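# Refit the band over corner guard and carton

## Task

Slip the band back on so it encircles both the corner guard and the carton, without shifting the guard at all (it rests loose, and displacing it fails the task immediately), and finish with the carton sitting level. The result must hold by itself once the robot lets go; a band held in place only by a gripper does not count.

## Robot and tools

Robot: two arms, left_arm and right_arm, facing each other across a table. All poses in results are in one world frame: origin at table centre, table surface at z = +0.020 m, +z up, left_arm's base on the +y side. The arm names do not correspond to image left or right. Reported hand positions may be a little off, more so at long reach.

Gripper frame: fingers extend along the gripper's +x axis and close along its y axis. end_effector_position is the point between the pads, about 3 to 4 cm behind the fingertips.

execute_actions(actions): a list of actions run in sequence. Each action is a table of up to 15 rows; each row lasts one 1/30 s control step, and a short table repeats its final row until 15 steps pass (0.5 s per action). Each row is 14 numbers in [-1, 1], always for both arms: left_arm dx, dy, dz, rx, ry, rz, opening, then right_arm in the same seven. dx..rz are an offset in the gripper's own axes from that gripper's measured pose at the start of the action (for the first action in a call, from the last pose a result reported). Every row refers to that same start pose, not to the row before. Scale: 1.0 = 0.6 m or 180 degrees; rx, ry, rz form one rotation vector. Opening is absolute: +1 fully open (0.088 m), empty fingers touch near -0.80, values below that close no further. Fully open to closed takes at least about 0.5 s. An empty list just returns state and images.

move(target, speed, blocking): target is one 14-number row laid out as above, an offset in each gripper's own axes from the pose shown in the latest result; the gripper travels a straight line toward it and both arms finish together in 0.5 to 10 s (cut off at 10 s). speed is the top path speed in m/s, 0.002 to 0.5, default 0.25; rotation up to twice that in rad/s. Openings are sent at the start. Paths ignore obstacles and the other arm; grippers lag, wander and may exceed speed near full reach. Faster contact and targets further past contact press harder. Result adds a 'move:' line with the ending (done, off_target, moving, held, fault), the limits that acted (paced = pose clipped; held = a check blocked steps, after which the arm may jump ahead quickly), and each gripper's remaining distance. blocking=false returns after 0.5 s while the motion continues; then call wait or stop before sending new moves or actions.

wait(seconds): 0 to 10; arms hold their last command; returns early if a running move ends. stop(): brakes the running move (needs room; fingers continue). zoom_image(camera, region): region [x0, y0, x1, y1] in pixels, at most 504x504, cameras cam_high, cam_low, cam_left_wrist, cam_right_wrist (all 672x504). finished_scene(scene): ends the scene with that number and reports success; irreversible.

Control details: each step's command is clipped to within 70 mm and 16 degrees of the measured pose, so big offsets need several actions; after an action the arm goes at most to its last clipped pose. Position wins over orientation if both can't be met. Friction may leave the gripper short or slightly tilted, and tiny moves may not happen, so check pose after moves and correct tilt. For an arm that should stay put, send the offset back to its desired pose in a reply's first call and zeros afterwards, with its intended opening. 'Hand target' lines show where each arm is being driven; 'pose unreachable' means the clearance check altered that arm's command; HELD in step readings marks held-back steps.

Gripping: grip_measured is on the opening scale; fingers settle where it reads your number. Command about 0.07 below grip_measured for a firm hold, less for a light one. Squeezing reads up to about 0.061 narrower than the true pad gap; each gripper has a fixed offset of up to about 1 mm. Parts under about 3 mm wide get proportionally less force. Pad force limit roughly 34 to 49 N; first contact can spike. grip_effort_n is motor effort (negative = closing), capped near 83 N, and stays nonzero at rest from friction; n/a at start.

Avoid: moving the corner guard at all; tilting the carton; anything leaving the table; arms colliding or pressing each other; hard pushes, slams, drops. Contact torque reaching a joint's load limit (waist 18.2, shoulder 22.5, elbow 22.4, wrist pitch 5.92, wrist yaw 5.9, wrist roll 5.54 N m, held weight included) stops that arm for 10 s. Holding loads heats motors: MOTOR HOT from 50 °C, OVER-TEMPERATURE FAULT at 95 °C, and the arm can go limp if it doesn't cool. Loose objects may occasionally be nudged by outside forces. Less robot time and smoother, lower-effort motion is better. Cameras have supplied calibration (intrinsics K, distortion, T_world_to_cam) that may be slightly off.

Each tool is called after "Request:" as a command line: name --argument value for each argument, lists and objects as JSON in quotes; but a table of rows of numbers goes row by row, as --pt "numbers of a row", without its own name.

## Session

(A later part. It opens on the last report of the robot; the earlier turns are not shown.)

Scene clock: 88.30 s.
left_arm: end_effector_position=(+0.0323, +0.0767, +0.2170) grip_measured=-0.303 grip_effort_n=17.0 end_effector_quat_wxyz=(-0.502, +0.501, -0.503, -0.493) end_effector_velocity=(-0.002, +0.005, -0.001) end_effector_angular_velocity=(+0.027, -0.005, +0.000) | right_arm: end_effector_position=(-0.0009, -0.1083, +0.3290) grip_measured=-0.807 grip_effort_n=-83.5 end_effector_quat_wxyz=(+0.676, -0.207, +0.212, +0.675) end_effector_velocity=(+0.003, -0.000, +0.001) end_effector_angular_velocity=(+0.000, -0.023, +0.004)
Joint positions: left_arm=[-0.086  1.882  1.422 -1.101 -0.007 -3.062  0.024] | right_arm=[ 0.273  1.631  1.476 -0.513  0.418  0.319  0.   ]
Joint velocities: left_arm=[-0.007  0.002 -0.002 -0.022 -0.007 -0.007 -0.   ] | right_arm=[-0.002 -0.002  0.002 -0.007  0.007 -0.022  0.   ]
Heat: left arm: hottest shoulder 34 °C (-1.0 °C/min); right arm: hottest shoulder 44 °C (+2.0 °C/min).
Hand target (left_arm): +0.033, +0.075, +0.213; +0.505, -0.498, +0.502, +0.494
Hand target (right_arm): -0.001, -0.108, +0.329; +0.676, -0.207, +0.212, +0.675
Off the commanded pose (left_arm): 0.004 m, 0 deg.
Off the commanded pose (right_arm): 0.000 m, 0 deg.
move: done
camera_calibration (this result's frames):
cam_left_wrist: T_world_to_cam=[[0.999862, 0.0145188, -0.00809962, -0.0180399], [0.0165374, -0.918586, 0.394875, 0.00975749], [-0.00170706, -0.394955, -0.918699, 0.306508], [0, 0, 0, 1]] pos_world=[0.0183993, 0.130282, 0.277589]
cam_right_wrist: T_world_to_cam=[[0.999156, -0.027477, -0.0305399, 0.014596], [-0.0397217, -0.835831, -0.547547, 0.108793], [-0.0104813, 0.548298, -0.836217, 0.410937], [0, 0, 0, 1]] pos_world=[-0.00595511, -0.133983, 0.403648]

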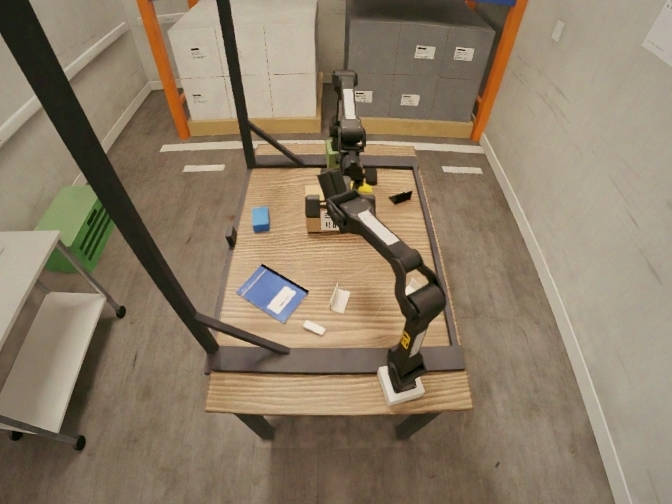

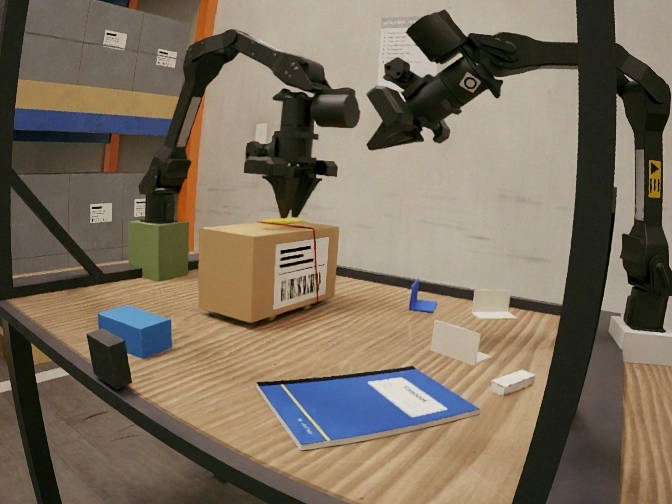

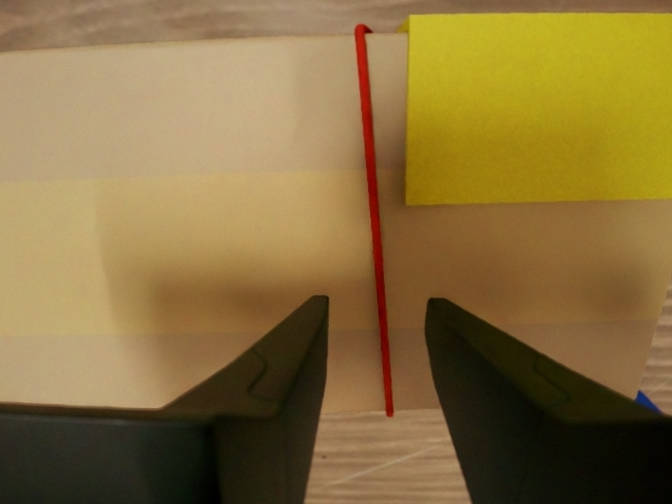

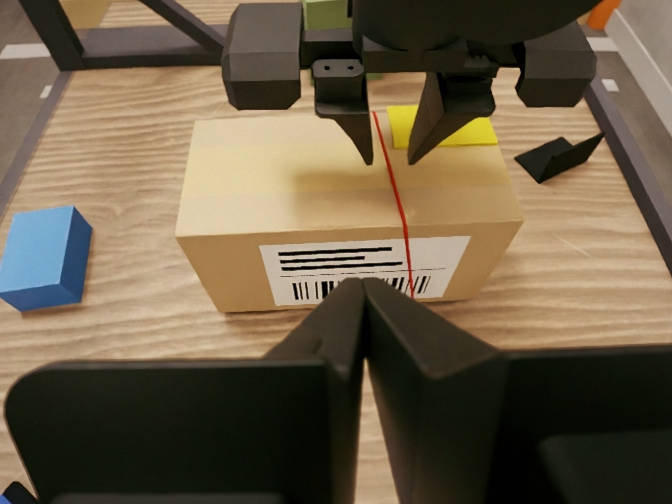

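Request:
execute_actions --actions '[[[0.012,0,0,0,0,0,-0.3,0,0,0,0,0,0,-0.9],[0.024,0,0,0,0,0,-0.3,0,0,0,0,0,0,-0.9],[0.035,0,0,0,0,0,-0.3,0,0,0,0,0,0,-0.9]],[[0.006,0,0,0,0,0,-1,0,0,0,0,0,0,-0.9]],[[0.003,0,0,0,0,0,-1,0,0,0,0,0,0,-0.9]],[[-0.012,0,0,0,0,0,-1,0,0,0,0,0,0,-0.9],[-0.022,0,0,0,0,0,-1,0,0,0,0,0,0,-0.9],[-0.03,0,0,0,0,0,-1,0,0,0,0,0,0,-0.9]]]'

Scene clock: 100.83 s.
left_arm: end_effector_position=(+0.0333, +0.0736, +0.2144) grip_measured=-0.815 grip_effort_n=-83.5 end_effector_quat_wxyz=(-0.499, +0.506, -0.506, -0.489) end_effector_velocity=(+0.002, -0.004, +0.003) end_effector_angular_velocity=(-0.016, -0.009, -0.005) | right_arm: end_effector_position=(-0.0009, -0.1083, +0.3290) grip_measured=-0.807 grip_effort_n=-83.5 end_effector_quat_wxyz=(+0.676, -0.207, +0.212, +0.675) end_effector_velocity=(-0.000, +0.000, +0.001) end_effector_angular_velocity=(+0.004, +0.014, -0.001)
Joint positions: left_arm=[-0.085  1.883  1.413 -1.076 -0.01  -3.062  0.   ] | right_arm=[ 0.273  1.631  1.476 -0.513  0.418  0.319  0.   ]
Joint velocities: left_arm=[ 0.002 -0.002  0.007  0.007 -0.007  0.007  0.   ] | right_arm=[-0.002 -0.002 -0.002  0.007 -0.007  0.007  0.   ]
Heat: left arm: hottest shoulder 34 °C (+0.0 °C/min); right arm: hottest shoulder 44 °C (+0.0 °C/min).
Hand target (left_arm): +0.033, +0.072, +0.221; +0.495, -0.511, +0.510, +0.484
Hand target (right_arm): -0.001, -0.108, +0.329; +0.676, -0.207, +0.212, +0.675
Off the commanded pose (left_arm): 0.007 m, 1 deg.
Off the commanded pose (right_arm): 0.000 m, 0 deg.
Step readings (end_effector_position; steps 1 to 15: 1st action; 16 to 30: 2nd action; 31 to 45: 3rd action; 46 to 60: 4th action):
0: left_arm (+0.0324, +0.0766, +0.2169) | right_arm (-0.0009, -0.1083, +0.3290)
1: left_arm (+0.0324, +0.0762, +0.2167) | right_arm (-0.0009, -0.1083, +0.3290)
2: left_arm (+0.0325, +0.0748, +0.2156) | right_arm (-0.0009, -0.1083, +0.3290)
4: left_arm (+0.0326, +0.0728, +0.2115) | right_arm (-0.0009, -0.1083, +0.3290)
8: left_arm (+0.0325, +0.0751, +0.2039) | right_arm (-0.0009, -0.1083, +0.3290)
15: left_arm (+0.0325, +0.0738, +0.2033) | right_arm (-0.0009, -0.1083, +0.3290)
16: left_arm (+0.0326, +0.0735, +0.2034) | right_arm (-0.0009, -0.1083, +0.3290)
17: left_arm (+0.0322, +0.0731, +0.2033) | right_arm (-0.0009, -0.1083, +0.3290)
19: left_arm (+0.0323, +0.0719, +0.2033) | right_arm (-0.0009, -0.1083, +0.3290)
23: left_arm (+0.0334, +0.0718, +0.2033) | right_arm (-0.0009, -0.1083, +0.3290)
30: left_arm (+0.0334, +0.0717, +0.2033) | right_arm (-0.0009, -0.1083, +0.3290)
31: left_arm (+0.0334, +0.0717, +0.2033) | right_arm (-0.0009, -0.1083, +0.3290)
32: left_arm (+0.0334, +0.0716, +0.2033) | right_arm (-0.0009, -0.1083, +0.3290)
34: left_arm (+0.0334, +0.0716, +0.2033) | right_arm (-0.0009, -0.1083, +0.3290)
38: left_arm (+0.0334, +0.0716, +0.2033) | right_arm (-0.0009, -0.1083, +0.3290)
45: left_arm (+0.0334, +0.0716, +0.2033) | right_arm (-0.0009, -0.1083, +0.3290)
46: left_arm (+0.0334, +0.0717, +0.2035) | right_arm (-0.0009, -0.1083, +0.3290)
47: left_arm (+0.0334, +0.0719, +0.2046) | right_arm (-0.0009, -0.1083, +0.3290)
49: left_arm (+0.0333, +0.0738, +0.2078) | right_arm (-0.0009, -0.1083, +0.3290)
53: left_arm (+0.0333, +0.0732, +0.2136) | right_arm (-0.0009, -0.1083, +0.3290)
60: end_effector_position above
camera_calibration (this result's frames):
cam_left_wrist: T_world_to_cam=[[0.999875, 0.0152415, -0.00423035, -0.0198394], [0.0156394, -0.912541, 0.408687, 0.00456652], [0.00236865, -0.408702, -0.912665, 0.302494], [0, 0, 0, 1]] pos_world=[0.019049, 0.128099, 0.274125]
cam_right_wrist: T_world_to_cam=[[0.999156, -0.027477, -0.0305399, 0.014596], [-0.0397217, -0.835831, -0.547547, 0.108793], [-0.0104813, 0.548298, -0.836217, 0.410937], [0, 0, 0, 1]] pos_world=[-0.00595511, -0.133983, 0.403648]

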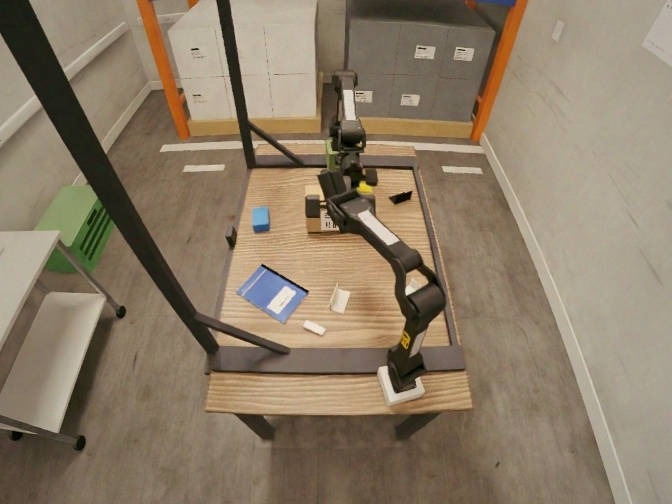

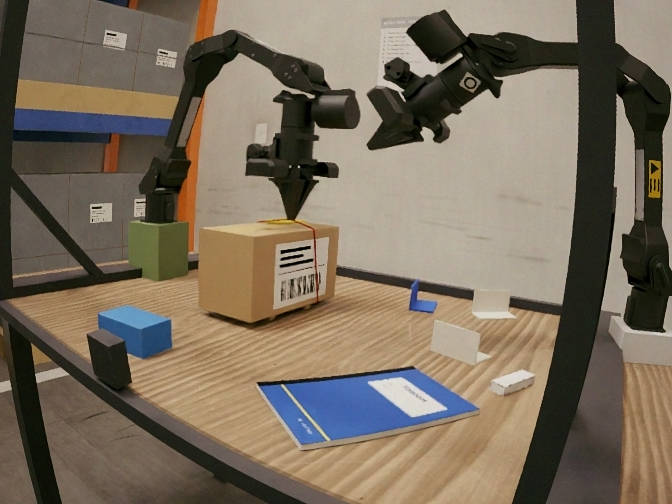

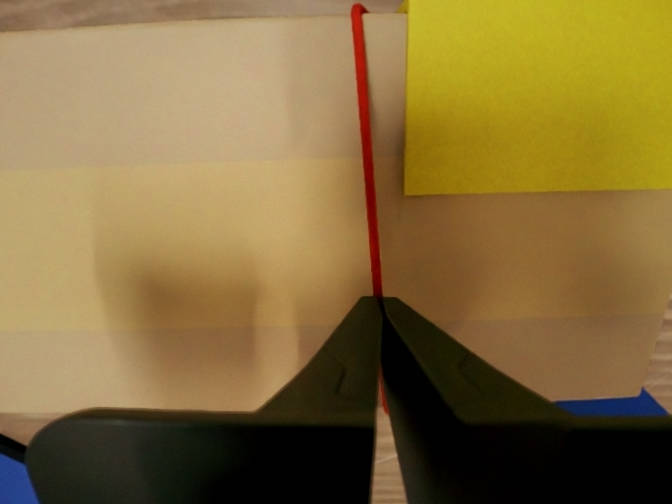

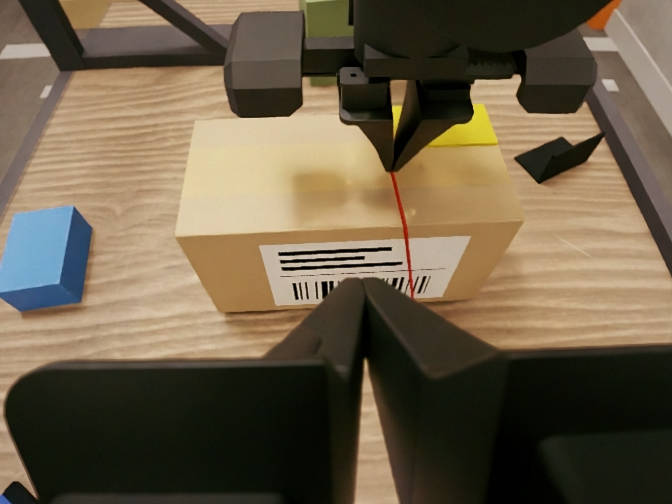

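Request:
move --target '[-0.015,0.062,0.02,0,0,0,-1,0,0,0,0,0,0,-0.9]' --speed 0.05

Scene clock: 105.27 s.
left_arm: end_effector_position=(+0.0036, +0.0803, +0.2190) grip_measured=-0.815 grip_effort_n=-83.5 end_effector_quat_wxyz=(-0.505, +0.502, -0.511, -0.481) end_effector_velocity=(+0.000, +0.004, -0.001) end_effector_angular_velocity=(+0.012, -0.008, -0.010) | right_arm: end_effector_position=(-0.0009, -0.1083, +0.3290) grip_measured=-0.807 grip_effort_n=-83.5 end_effector_quat_wxyz=(+0.676, -0.207, +0.212, +0.675) end_effector_velocity=(+0.003, -0.000, -0.001) end_effector_angular_velocity=(-0.009, -0.006, +0.003)
Joint positions: left_arm=[-0.172  1.85   1.388 -1.082 -0.016 -3.127  0.   ] | right_arm=[ 0.273  1.631  1.476 -0.513  0.418  0.319  0.   ]
Joint velocities: left_arm=[-0.002 -0.002 -0.007 -0.007 -0.007  0.007  0.   ] | right_arm=[-0.007 -0.002 -0.002 -0.007 -0.007 -0.007  0.   ]
Heat: left arm: hottest shoulder 35 °C (+1.0 °C/min); right arm: hottest shoulder 44 °C (+0.0 °C/min).
Hand target (left_arm): -0.004, +0.086, +0.222; +0.504, -0.495, +0.516, +0.484
Hand target (right_arm): -0.001, -0.108, +0.329; +0.676, -0.207, +0.212, +0.675
Off the commanded pose (left_arm): 0.010 m, 1 deg.
Off the commanded pose (right_arm): 0.000 m, 0 deg.
joint sent to its limit (left arm) — the command would take joint 6 (wrist roll) past its lower limit, so that joint was sent only as far as its limit.
move: off_target (left_arm)
camera_calibration (this result's frames):
cam_left_wrist: T_world_to_cam=[[0.999977, -0.00675793, 0.00024543, 0.0105482], [-0.00626137, -0.911572, 0.411093, 0.00867407], [-0.00255441, -0.411085, -0.911593, 0.309521], [0, 0, 0, 1]] pos_world=[-0.00970297, 0.135218, 0.278589]
cam_right_wrist: T_world_to_cam=[[0.999156, -0.027477, -0.0305399, 0.014596], [-0.0397217, -0.835831, -0.547547, 0.108793], [-0.0104813, 0.548298, -0.836217, 0.410937], [0, 0, 0, 1]] pos_world=[-0.00595511, -0.133983, 0.403648]

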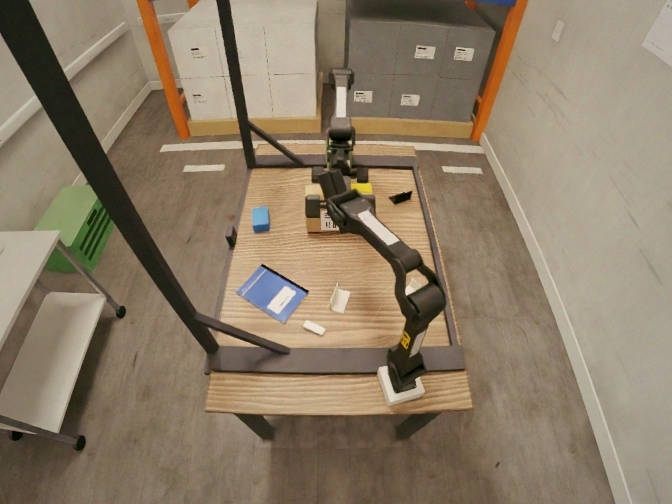

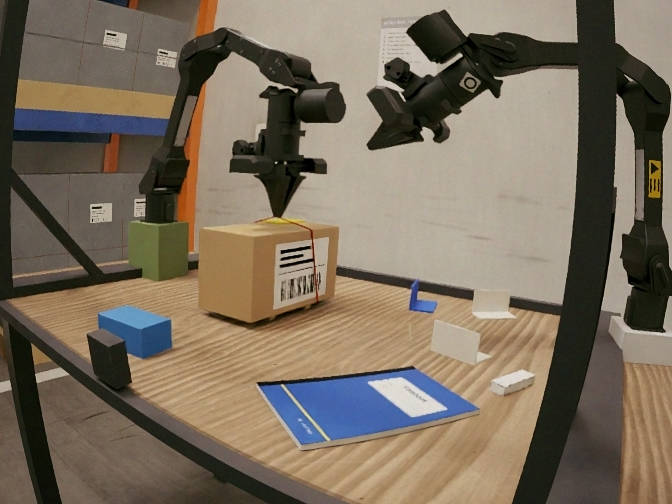

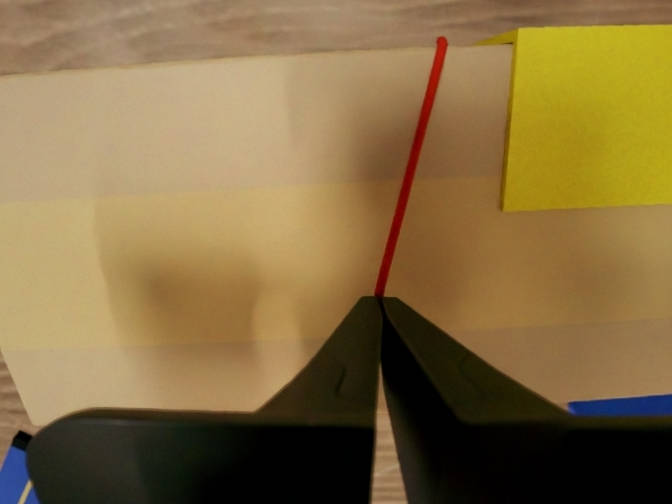

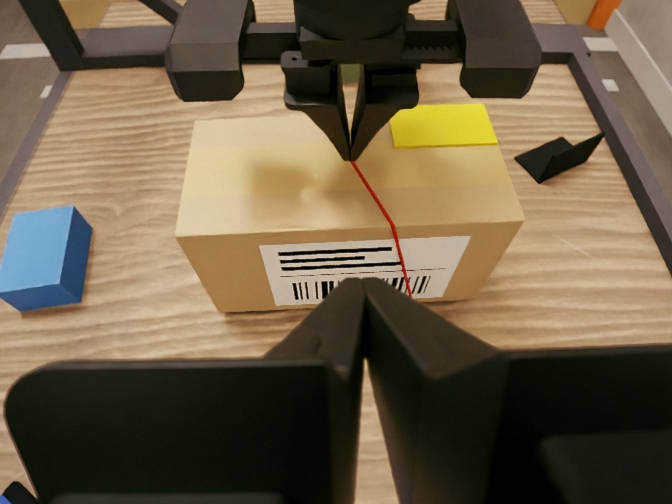

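Request:
move --target '[0,0.04,0.05,0,0,0,-1,0,0,0,0,0,0,-0.9]' --speed 0.05

Scene clock: 110.80 s.
left_arm: end_effector_position=(-0.0104, +0.1016, +0.2179) grip_measured=-0.815 grip_effort_n=-83.5 end_effector_quat_wxyz=(-0.511, +0.496, -0.526, -0.465) end_effector_velocity=(+0.001, +0.008, -0.003) end_effector_angular_velocity=(+0.031, -0.008, +0.020) | right_arm: end_effector_position=(-0.0009, -0.1083, +0.3290) grip_measured=-0.807 grip_effort_n=-83.5 end_effector_quat_wxyz=(+0.676, -0.207, +0.212, +0.675) end_effector_velocity=(+0.001, -0.001, -0.001) end_effector_angular_velocity=(-0.009, -0.006, +0.007)
Joint positions: left_arm=[-0.217  1.76   1.27  -1.037 -0.017 -3.128  0.   ] | right_arm=[ 0.273  1.631  1.476 -0.513  0.418  0.319  0.   ]
Joint velocities: left_arm=[-0.002 -0.002 -0.012 -0.022 -0.007 -0.022  0.   ] | right_arm=[-0.002 -0.002 -0.002 -0.007 -0.007 -0.007  0.   ]
Heat: left arm: hottest shoulder 36 °C (+2.0 °C/min); right arm: hottest shoulder 44 °C (-1.0 °C/min).
Hand target (left_arm): -0.019, +0.111, +0.218; +0.513, -0.481, +0.530, +0.473
Hand target (right_arm): -0.001, -0.108, +0.329; +0.676, -0.207, +0.212, +0.675
Off the commanded pose (left_arm): 0.013 m, 3 deg.
Off the commanded pose (right_arm): 0.000 m, 0 deg.
joint sent to its limit (left arm) — the command would take joint 6 (wrist roll) past its lower limit, so that joint was sent only as far as its limit.
move: off_target (left_arm)
camera_calibration (this result's frames):
cam_left_wrist: T_world_to_cam=[[0.998682, -0.0512978, 0.00154782, 0.0288779], [-0.0470373, -0.902843, 0.42739, 0.0235767], [-0.0205267, -0.4269, -0.904066, 0.317028], [0, 0, 0, 1]] pos_world=[-0.0212233, 0.158107, 0.276493]
cam_right_wrist: T_world_to_cam=[[0.999156, -0.027477, -0.0305399, 0.014596], [-0.0397217, -0.835831, -0.547547, 0.108793], [-0.0104813, 0.548298, -0.836217, 0.410937], [0, 0, 0, 1]] pos_world=[-0.00595511, -0.133983, 0.403648]

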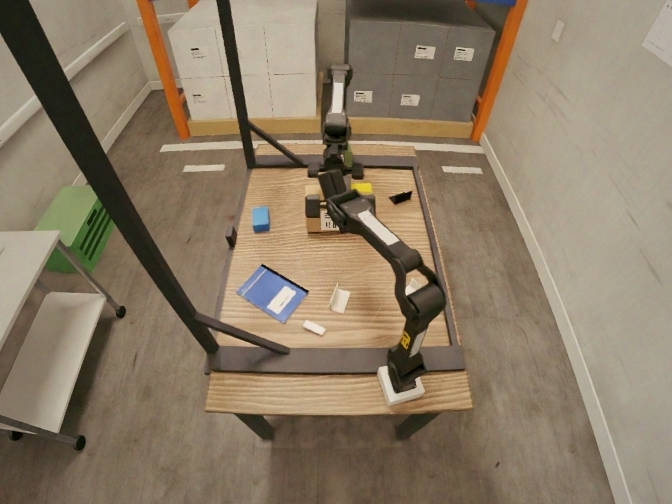

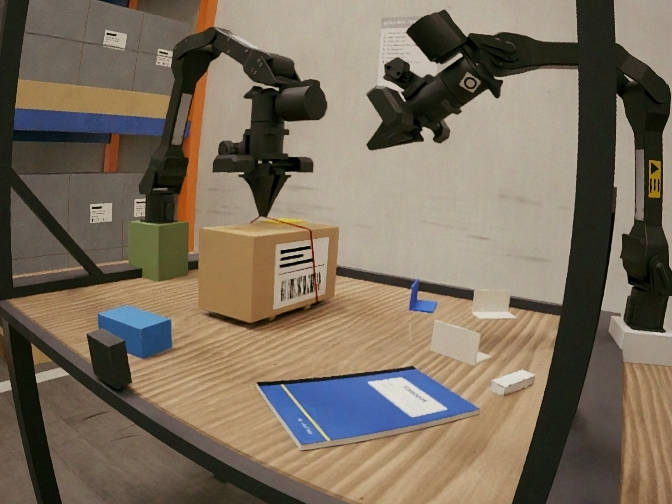

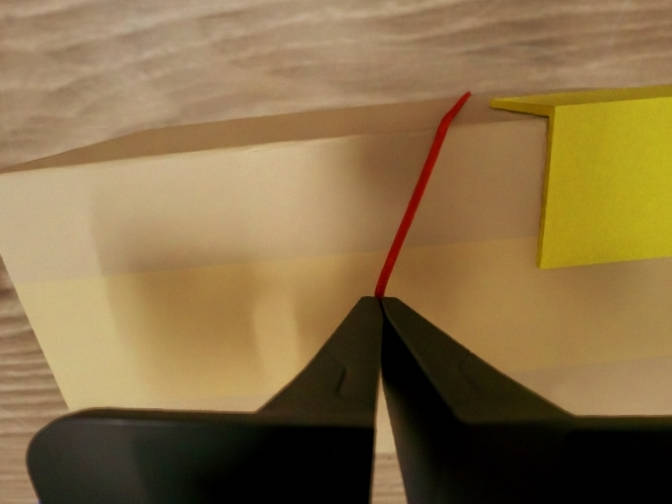

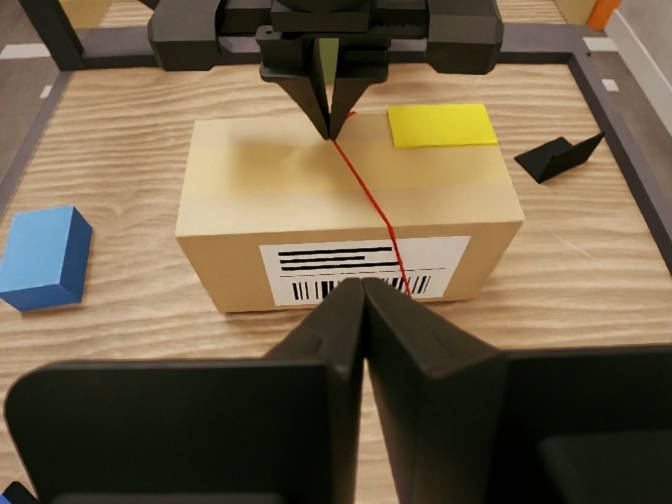

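Request:
execute_actions --actions '[[[0.01,0,0,0,0,0,-1,0,0,0,0,0,0,-0.9],[0.018,0,0,0,0,0,-1,0,0,0,0,0,0,-0.9]],[[0,0,0,0,0,0,-0.3,0,0,0,0,0,0,-0.9]],[[-0.02,0,0.01,0,-0.012,0,-0.3,0,0,0,0,0,0,-0.9],[-0.035,0,0.02,0,-0.024,0,-0.3,0,0,0,0,0,0,-0.9]]]'

Scene clock: 118.57 s.
left_arm: end_effector_position=(-0.0050, +0.1098, +0.2316) grip_measured=-0.303 grip_effort_n=16.5 end_effector_quat_wxyz=(-0.525, +0.489, -0.508, -0.477) end_effector_velocity=(+0.000, -0.004, +0.001) end_effector_angular_velocity=(-0.012, -0.007, -0.010) | right_arm: end_effector_position=(-0.0009, -0.1083, +0.3290) grip_measured=-0.807 grip_effort_n=-83.5 end_effector_quat_wxyz=(+0.676, -0.207, +0.212, +0.675) end_effector_velocity=(+0.004, -0.002, -0.006) end_effector_angular_velocity=(-0.026, -0.015, +0.003)
Joint positions: left_arm=[-0.207  1.758  1.324 -1.143 -0.029 -3.128  0.024] | right_arm=[ 0.273  1.631  1.476 -0.513  0.418  0.319  0.   ]
Joint velocities: left_arm=[-0.002  0.002  0.007  0.007 -0.007  0.007  0.   ] | right_arm=[-0.007 -0.002 -0.007 -0.022 -0.007 -0.007  0.   ]
Heat: left arm: hottest shoulder 37 °C (+3.0 °C/min); right arm: hottest shoulder 44 °C (-1.0 °C/min).
Hand target (left_arm): -0.006, +0.108, +0.235; +0.522, -0.492, +0.510, +0.475
Hand target (right_arm): -0.001, -0.108, +0.329; +0.676, -0.207, +0.212, +0.675
Off the commanded pose (left_arm): 0.004 m, 1 deg.
Off the commanded pose (right_arm): 0.000 m, 0 deg.
Step readings (end_effector_position; steps 1 to 15: 1st action; 16 to 30: 2nd action; 31 to 45: 3rd action):
0: left_arm (-0.0104, +0.1017, +0.2179) | right_arm (-0.0009, -0.1083, +0.3290)
1: left_arm (-0.0103, +0.1008, +0.2179) | right_arm (-0.0009, -0.1083, +0.3290)
2: left_arm (-0.0096, +0.0985, +0.2176) | right_arm (-0.0009, -0.1083, +0.3290)
4: left_arm (-0.0074, +0.0955, +0.2168) | right_arm (-0.0009, -0.1083, +0.3290)
8: left_arm (-0.0059, +0.0947, +0.2154) | right_arm (-0.0009, -0.1083, +0.3290)
15: left_arm (-0.0058, +0.0942, +0.2153) | right_arm (-0.0009, -0.1083, +0.3290)
16: left_arm (-0.0055, +0.0940, +0.2153) | right_arm (-0.0009, -0.1083, +0.3290)
17: left_arm (-0.0056, +0.0947, +0.2152) | right_arm (-0.0009, -0.1083, +0.3290)
19: left_arm (-0.0058, +0.0952, +0.2152) | right_arm (-0.0009, -0.1083, +0.3290)
23: left_arm (-0.0058, +0.0947, +0.2152) | right_arm (-0.0009, -0.1083, +0.3290)
30: left_arm (-0.0058, +0.0947, +0.2152) | right_arm (-0.0009, -0.1083, +0.3290)
31: left_arm (-0.0057, +0.0955, +0.2161) | right_arm (-0.0009, -0.1083, +0.3290)
32: left_arm (-0.0055, +0.0994, +0.2185) | right_arm (-0.0009, -0.1083, +0.3290)
34: left_arm (-0.0051, +0.1070, +0.2236) | right_arm (-0.0009, -0.1083, +0.3290)
38: left_arm (-0.0051, +0.1079, +0.2306) | right_arm (-0.0009, -0.1083, +0.3290)
45: end_effector_position above
camera_calibration (this result's frames):
cam_left_wrist: T_world_to_cam=[[0.999044, -0.0415487, 0.0135908, 0.0200499], [-0.0435916, -0.923512, 0.381084, 0.0384312], [-0.00328228, -0.381312, -0.924441, 0.33276], [0, 0, 0, 1]] pos_world=[-0.0172633, 0.16321, 0.292698]
cam_right_wrist: T_world_to_cam=[[0.999156, -0.027477, -0.0305399, 0.014596], [-0.0397217, -0.835831, -0.547547, 0.108793], [-0.0104813, 0.548298, -0.836217, 0.410937], [0, 0, 0, 1]] pos_world=[-0.00595511, -0.133983, 0.403648]

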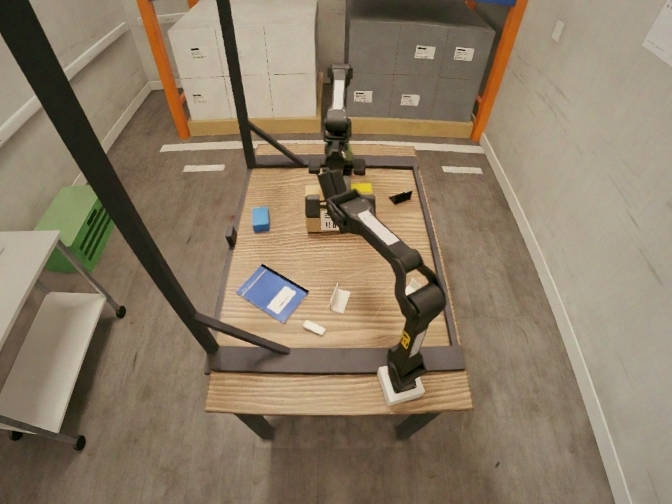

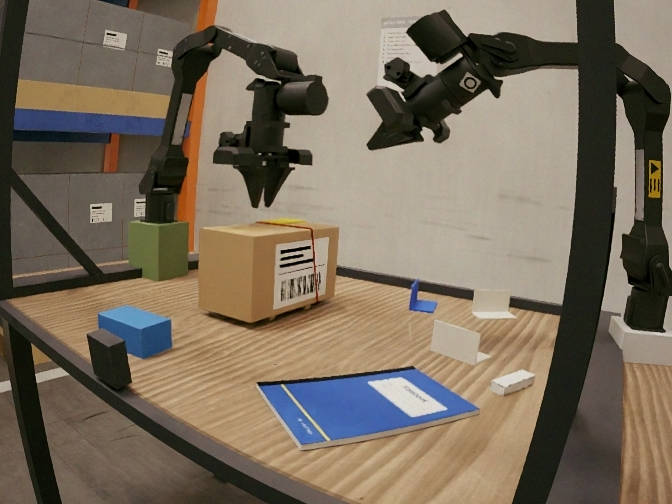

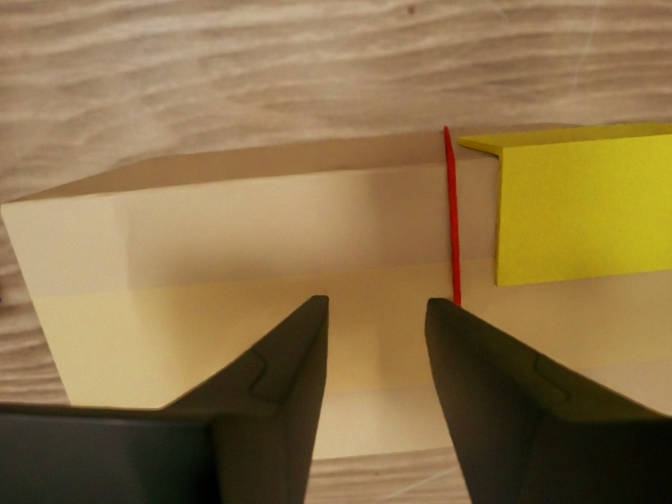

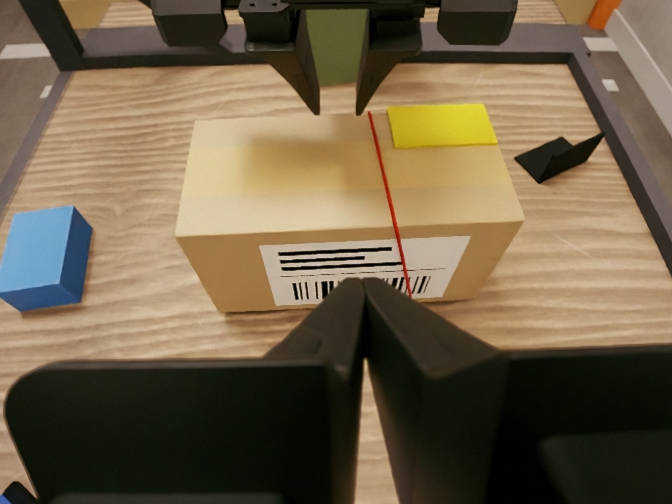

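Request:
execute_actions --actions '[]'

Scene clock: 129.87 s.
left_arm: end_effector_position=(-0.0050, +0.1100, +0.2317) grip_measured=-0.303 grip_effort_n=16.5 end_effector_quat_wxyz=(-0.525, +0.488, -0.508, -0.477) end_effector_velocity=(-0.000, +0.002, +0.002) end_effector_angular_velocity=(+0.003, +0.007, -0.005) | right_arm: end_effector_position=(-0.0009, -0.1083, +0.3290) grip_measured=-0.807 grip_effort_n=-83.5 end_effector_quat_wxyz=(+0.676, -0.207, +0.212, +0.675) end_effector_velocity=(+0.000, -0.001, +0.001) end_effector_angular_velocity=(-0.004, -0.003, +0.007)
Joint positions: left_arm=[-0.207  1.758  1.325 -1.144 -0.029 -3.128  0.024] | right_arm=[ 0.273  1.631  1.476 -0.513  0.418  0.319  0.   ]
Joint velocities: left_arm=[ 0.002 -0.007 -0.002 -0.007  0.007  0.007  0.   ] | right_arm=[-0.002 -0.002  0.002 -0.007 -0.007 -0.007  0.   ]
Heat: left arm: hottest shoulder 37 °C (+3.0 °C/min); right arm: hottest shoulder 44 °C (-1.0 °C/min).
Hand target (left_arm): -0.006, +0.108, +0.235; +0.522, -0.492, +0.510, +0.475
Hand target (right_arm): -0.001, -0.108, +0.329; +0.676, -0.207, +0.212, +0.675
Off the commanded pose (left_arm): 0.004 m, 1 deg.
Off the commanded pose (right_arm): 0.000 m, 0 deg.
camera_calibration (this result's frames):
cam_left_wrist: T_world_to_cam=[[0.999043, -0.041559, 0.0135997, 0.020046], [-0.0436071, -0.923802, 0.380378, 0.0387268], [-0.00324472, -0.380607, -0.924731, 0.332894], [0, 0, 0, 1]] pos_world=[-0.0172579, 0.163311, 0.292834]
cam_right_wrist: T_world_to_cam=[[0.999156, -0.027477, -0.0305399, 0.014596], [-0.0397217, -0.835831, -0.547547, 0.108793], [-0.0104813, 0.548298, -0.836217, 0.410937], [0, 0, 0, 1]] pos_world=[-0.00595511, -0.133983, 0.403648]

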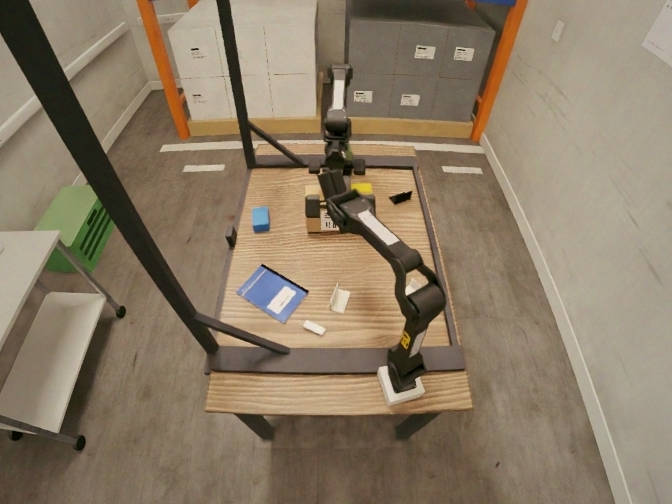

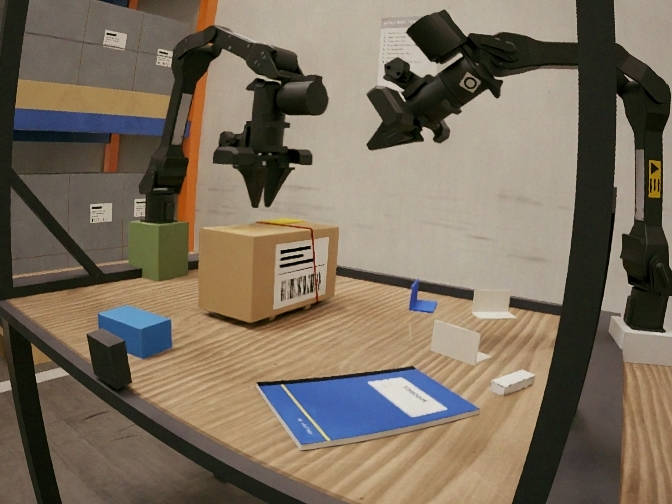

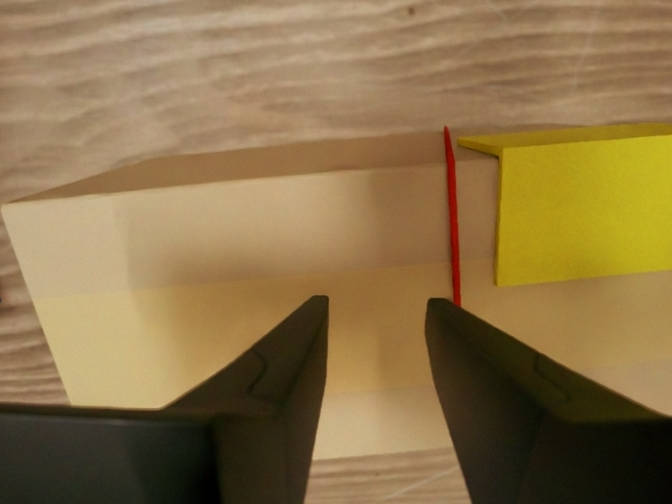

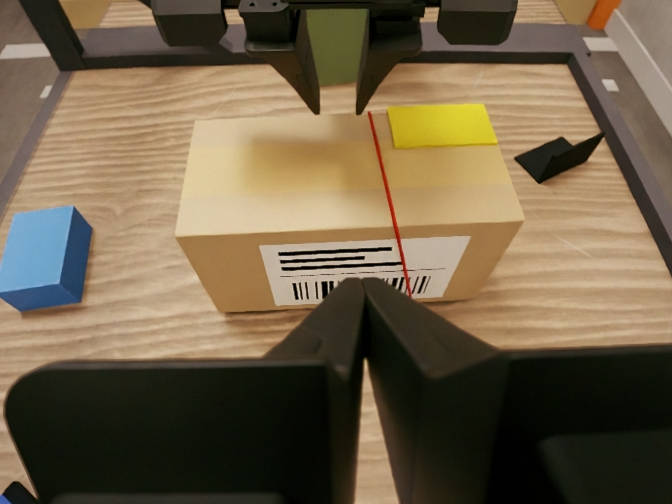

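Request:
move --target '[0.02,-0.06,-0.067,0,0,0,-0.3,0,0,0,0,0,0,-0.9]' --speed 0.08

Scene clock: 143.90 s.
left_arm: end_effector_position=(+0.0282, +0.0692, +0.2244) grip_measured=-0.303 grip_effort_n=16.5 end_effector_quat_wxyz=(-0.521, +0.493, -0.510, -0.475) end_effector_velocity=(-0.004, -0.004, +0.001) end_effector_angular_velocity=(-0.013, +0.007, -0.000) | right_arm: end_effector_position=(-0.0009, -0.1083, +0.3290) grip_measured=-0.807 grip_effort_n=-83.5 end_effector_quat_wxyz=(+0.676, -0.207, +0.212, +0.675) end_effector_velocity=(+0.002, +0.000, -0.001) end_effector_angular_velocity=(-0.004, -0.014, -0.004)
Joint positions: left_arm=[-0.108  1.904  1.481 -1.139 -0.029 -3.032  0.024] | right_arm=[ 0.273  1.631  1.476 -0.513  0.418  0.319  0.   ]
Joint velocities: left_arm=[-0.007  0.002  0.007  0.007  0.007 -0.007 -0.   ] | right_arm=[-0.002  0.002  0.002 -0.007  0.007 -0.007  0.   ]
Heat: left arm: hottest shoulder 37 °C (+3.0 °C/min); right arm: hottest shoulder 44 °C (+0.0 °C/min).
Hand target (left_arm): +0.029, +0.068, +0.220; +0.525, -0.489, +0.508, +0.477
Hand target (right_arm): -0.001, -0.108, +0.329; +0.676, -0.207, +0.212, +0.675
Off the commanded pose (left_arm): 0.004 m, 1 deg.
Off the commanded pose (right_arm): 0.000 m, 0 deg.
move: done
camera_calibration (this result's frames):
cam_left_wrist: T_world_to_cam=[[0.999195, -0.0375316, 0.0141536, -0.0150615], [-0.040075, -0.918982, 0.392257, 0.00214361], [-0.0017151, -0.392509, -0.919747, 0.31042], [0, 0, 0, 1]] pos_world=[0.0156677, 0.123247, 0.28488]
cam_right_wrist: T_world_to_cam=[[0.999156, -0.027477, -0.0305399, 0.014596], [-0.0397217, -0.835831, -0.547547, 0.108793], [-0.0104813, 0.548298, -0.836217, 0.410937], [0, 0, 0, 1]] pos_world=[-0.00595511, -0.133983, 0.403648]

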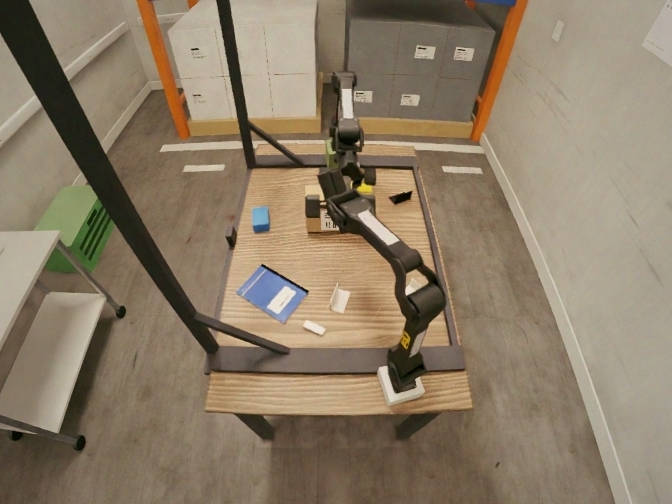

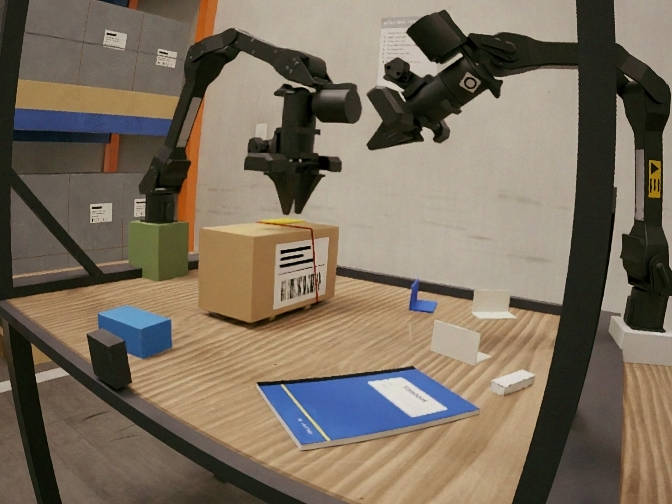

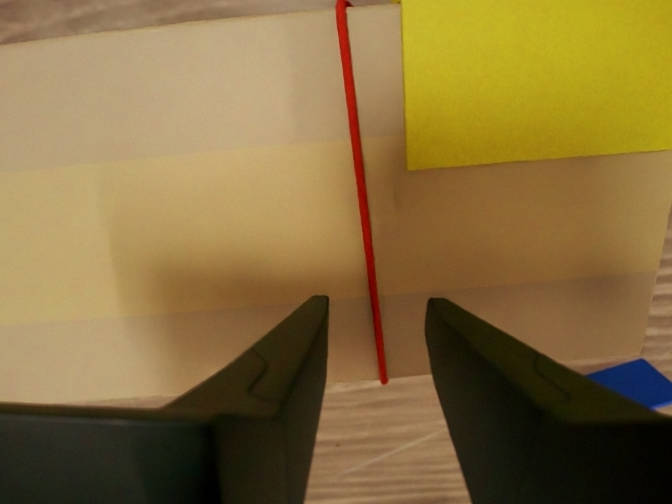

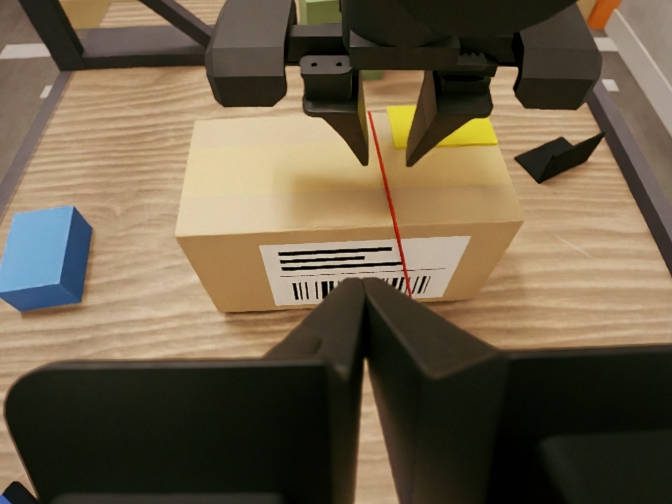

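Request:
move --target '[0.043,0,0,0,0,0,-0.3,0,0,0,0,0,0,-0.9]' --speed 0.04

Request:
move --target '[0.0,0.058,0,0,0,0,-0.3,0,0,0,0,0,0,-0.9]' --speed 0.03

Scene clock: 148.27 s.
left_arm: end_effector_position=(+0.0283, +0.0665, +0.2064) grip_measured=-0.303 grip_effort_n=16.5 end_effector_quat_wxyz=(-0.516, +0.499, -0.515, -0.469) end_effector_velocity=(-0.004, -0.001, +0.000) end_effector_angular_velocity=(-0.008, +0.021, -0.010) | right_arm: end_effector_position=(-0.0009, -0.1083, +0.3290) grip_measured=-0.807 grip_effort_n=-83.5 end_effector_quat_wxyz=(+0.676, -0.207, +0.212, +0.675) end_effector_velocity=(+0.001, -0.001, -0.001) end_effector_angular_velocity=(-0.009, +0.006, -0.001)
Joint positions: left_arm=[-0.108  1.91   1.416 -1.045 -0.029 -3.032  0.024] | right_arm=[ 0.273  1.631  1.476 -0.513  0.418  0.319  0.   ]
Joint velocities: left_arm=[-0.002 -0.002 -0.002  0.007  0.022  0.007 -0.   ] | right_arm=[-0.002 -0.002 -0.002 -0.007 -0.007  0.007  0.   ]
Heat: left arm: hottest shoulder 37 °C (+3.0 °C/min); right arm: hottest shoulder 45 °C (+1.0 °C/min).
Hand target (left_arm): +0.029, +0.069, +0.199; +0.521, -0.493, +0.510, +0.475
Hand target (right_arm): -0.001, -0.108, +0.329; +0.676, -0.207, +0.212, +0.675
Off the commanded pose (left_arm): 0.008 m, 1 deg.
Off the commanded pose (right_arm): 0.000 m, 0 deg.
move: done
camera_calibration (this result's frames):
cam_left_wrist: T_world_to_cam=[[0.999165, -0.0375672, 0.0160686, -0.0154173], [-0.0408495, -0.909764, 0.413112, 0.00190491], [-0.000900816, -0.413423, -0.910539, 0.29231], [0, 0, 0, 1]] pos_world=[0.0157456, 0.122001, 0.26562]
cam_right_wrist: T_world_to_cam=[[0.999156, -0.027477, -0.0305399, 0.014596], [-0.0397217, -0.835831, -0.547547, 0.108793], [-0.0104813, 0.548298, -0.836217, 0.410937], [0, 0, 0, 1]] pos_world=[-0.00595511, -0.133983, 0.403648]

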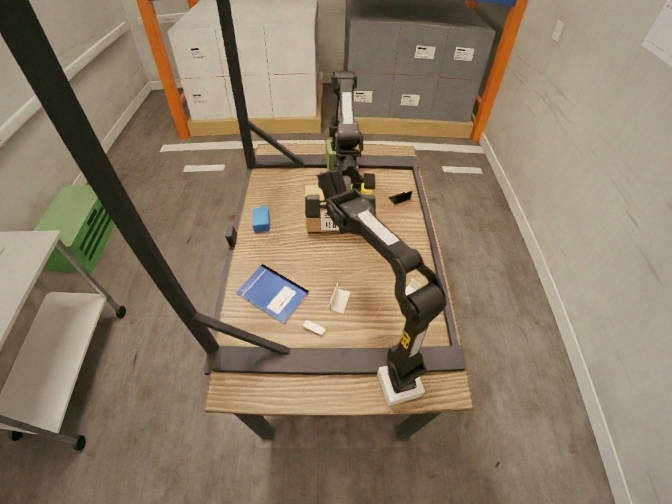

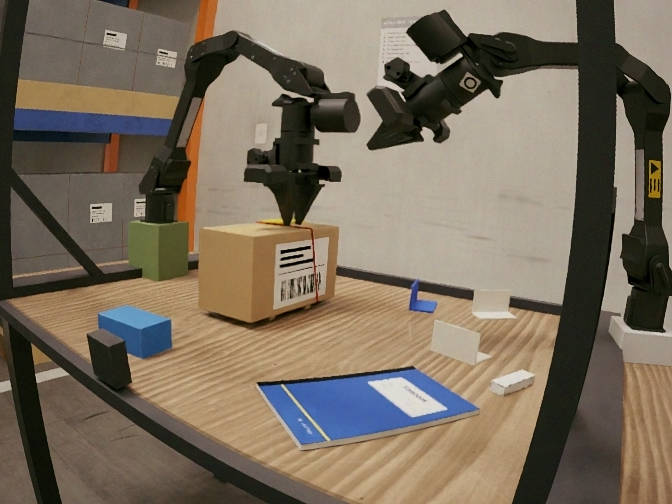

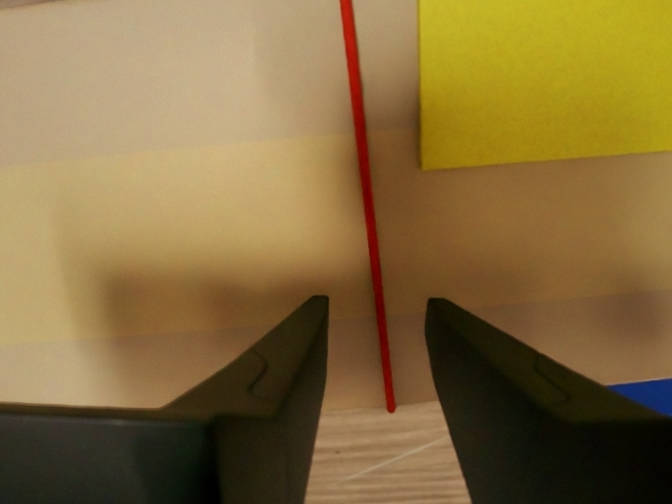

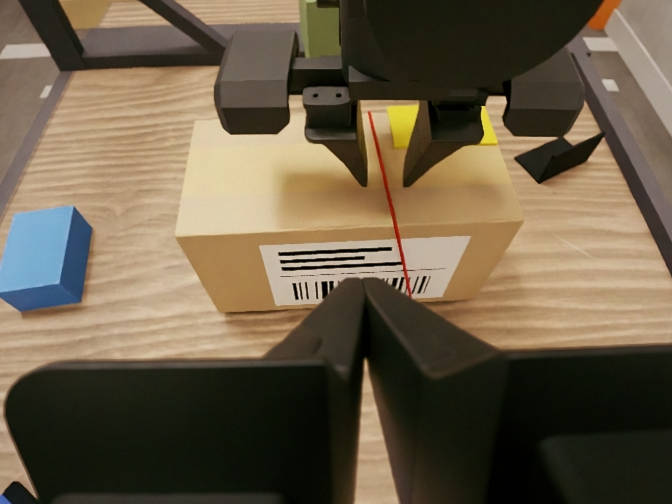

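Scene clock: 149.73 s.
left_arm: end_effector_position=(-0.0062, +0.0665, +0.2058) grip_measured=-0.303 grip_effort_n=16.5 end_effector_quat_wxyz=(-0.516, +0.498, -0.517, -0.468) end_effector_velocity=(+0.001, +0.002, +0.000) end_effector_angular_velocity=(+0.006, -0.022, +0.001) | right_arm: end_effector_position=(-0.0009, -0.1083, +0.3290) grip_measured=-0.807 grip_effort_n=-83.5 end_effector_quat_wxyz=(+0.676, -0.207, +0.212, +0.675) end_effector_velocity=(+0.001, -0.002, -0.003) end_effector_angular_velocity=(-0.008, -0.016, +0.001)
Joint positions: left_arm=[-0.204  1.91   1.414 -1.044 -0.029 -3.124  0.024] | right_arm=[ 0.273  1.631  1.476 -0.513  0.418  0.319  0.   ]
Joint velocities: left_arm=[-0.007 -0.002 -0.002 -0.007 -0.022 -0.007 -0.   ] | right_arm=[ 0.002 -0.002 -0.007 -0.007  0.007 -0.007  0.   ]
Heat: left arm: hottest shoulder 37 °C (+3.0 °C/min); right arm: hottest shoulder 45 °C (+1.0 °C/min).
Hand target (left_arm): -0.007, +0.068, +0.205; +0.516, -0.499, +0.515, +0.469
Hand target (right_arm): -0.001, -0.108, +0.329; +0.676, -0.207, +0.212, +0.675
Off the commanded pose (left_arm): 0.002 m, 0 deg.
Off the commanded pose (right_arm): 0.000 m, 0 deg.
move: done
camera_calibration (this result's frames):
cam_left_wrist: T_world_to_cam=[[0.999053, -0.0414339, 0.0132554, 0.0198738], [-0.0431972, -0.908824, 0.414936, 0.000251534], [-0.00514563, -0.415116, -0.909754, 0.291679], [0, 0, 0, 1]] pos_world=[-0.0183432, 0.122133, 0.264988]
cam_right_wrist: T_world_to_cam=[[0.999156, -0.027477, -0.0305399, 0.014596], [-0.0397217, -0.835831, -0.547547, 0.108793], [-0.0104813, 0.548298, -0.836217, 0.410937], [0, 0, 0, 1]] pos_world=[-0.00595511, -0.133983, 0.403648]

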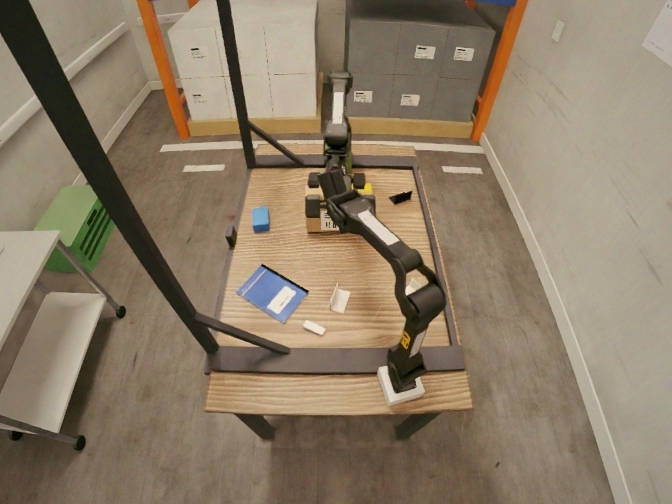

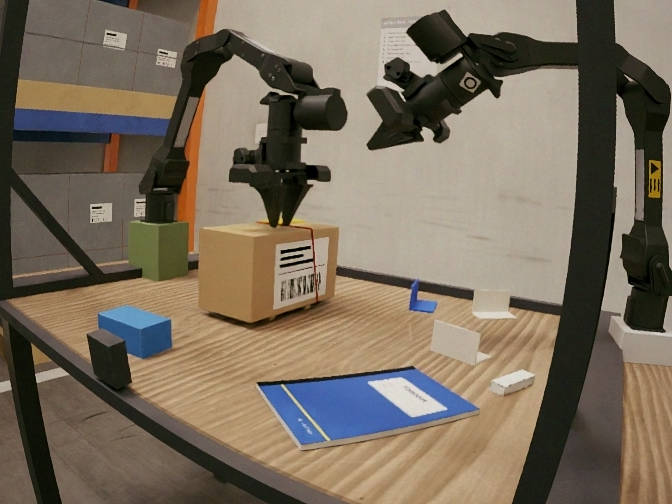

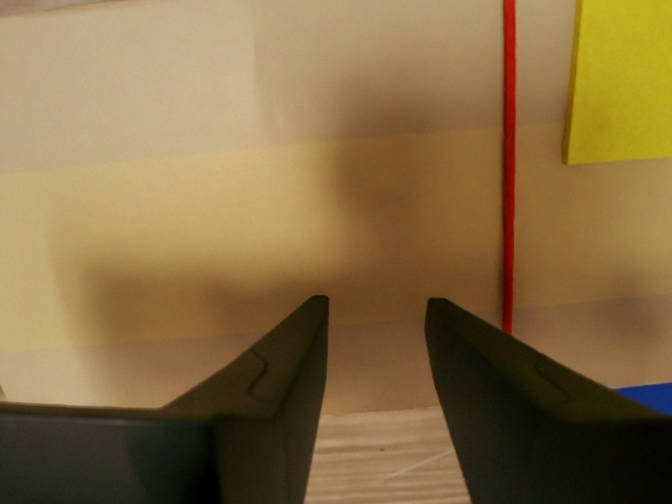

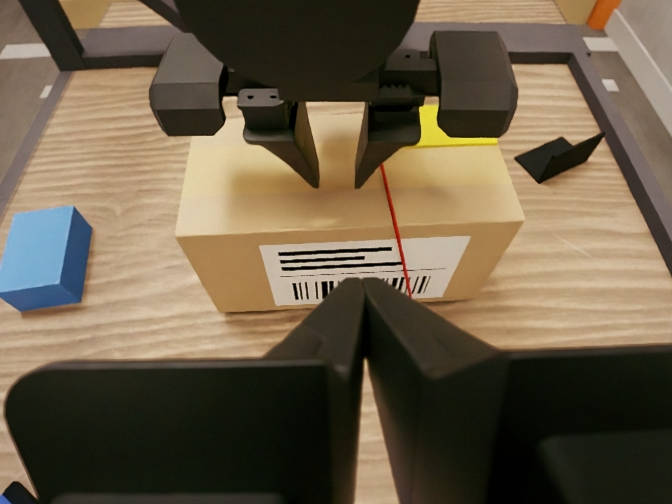

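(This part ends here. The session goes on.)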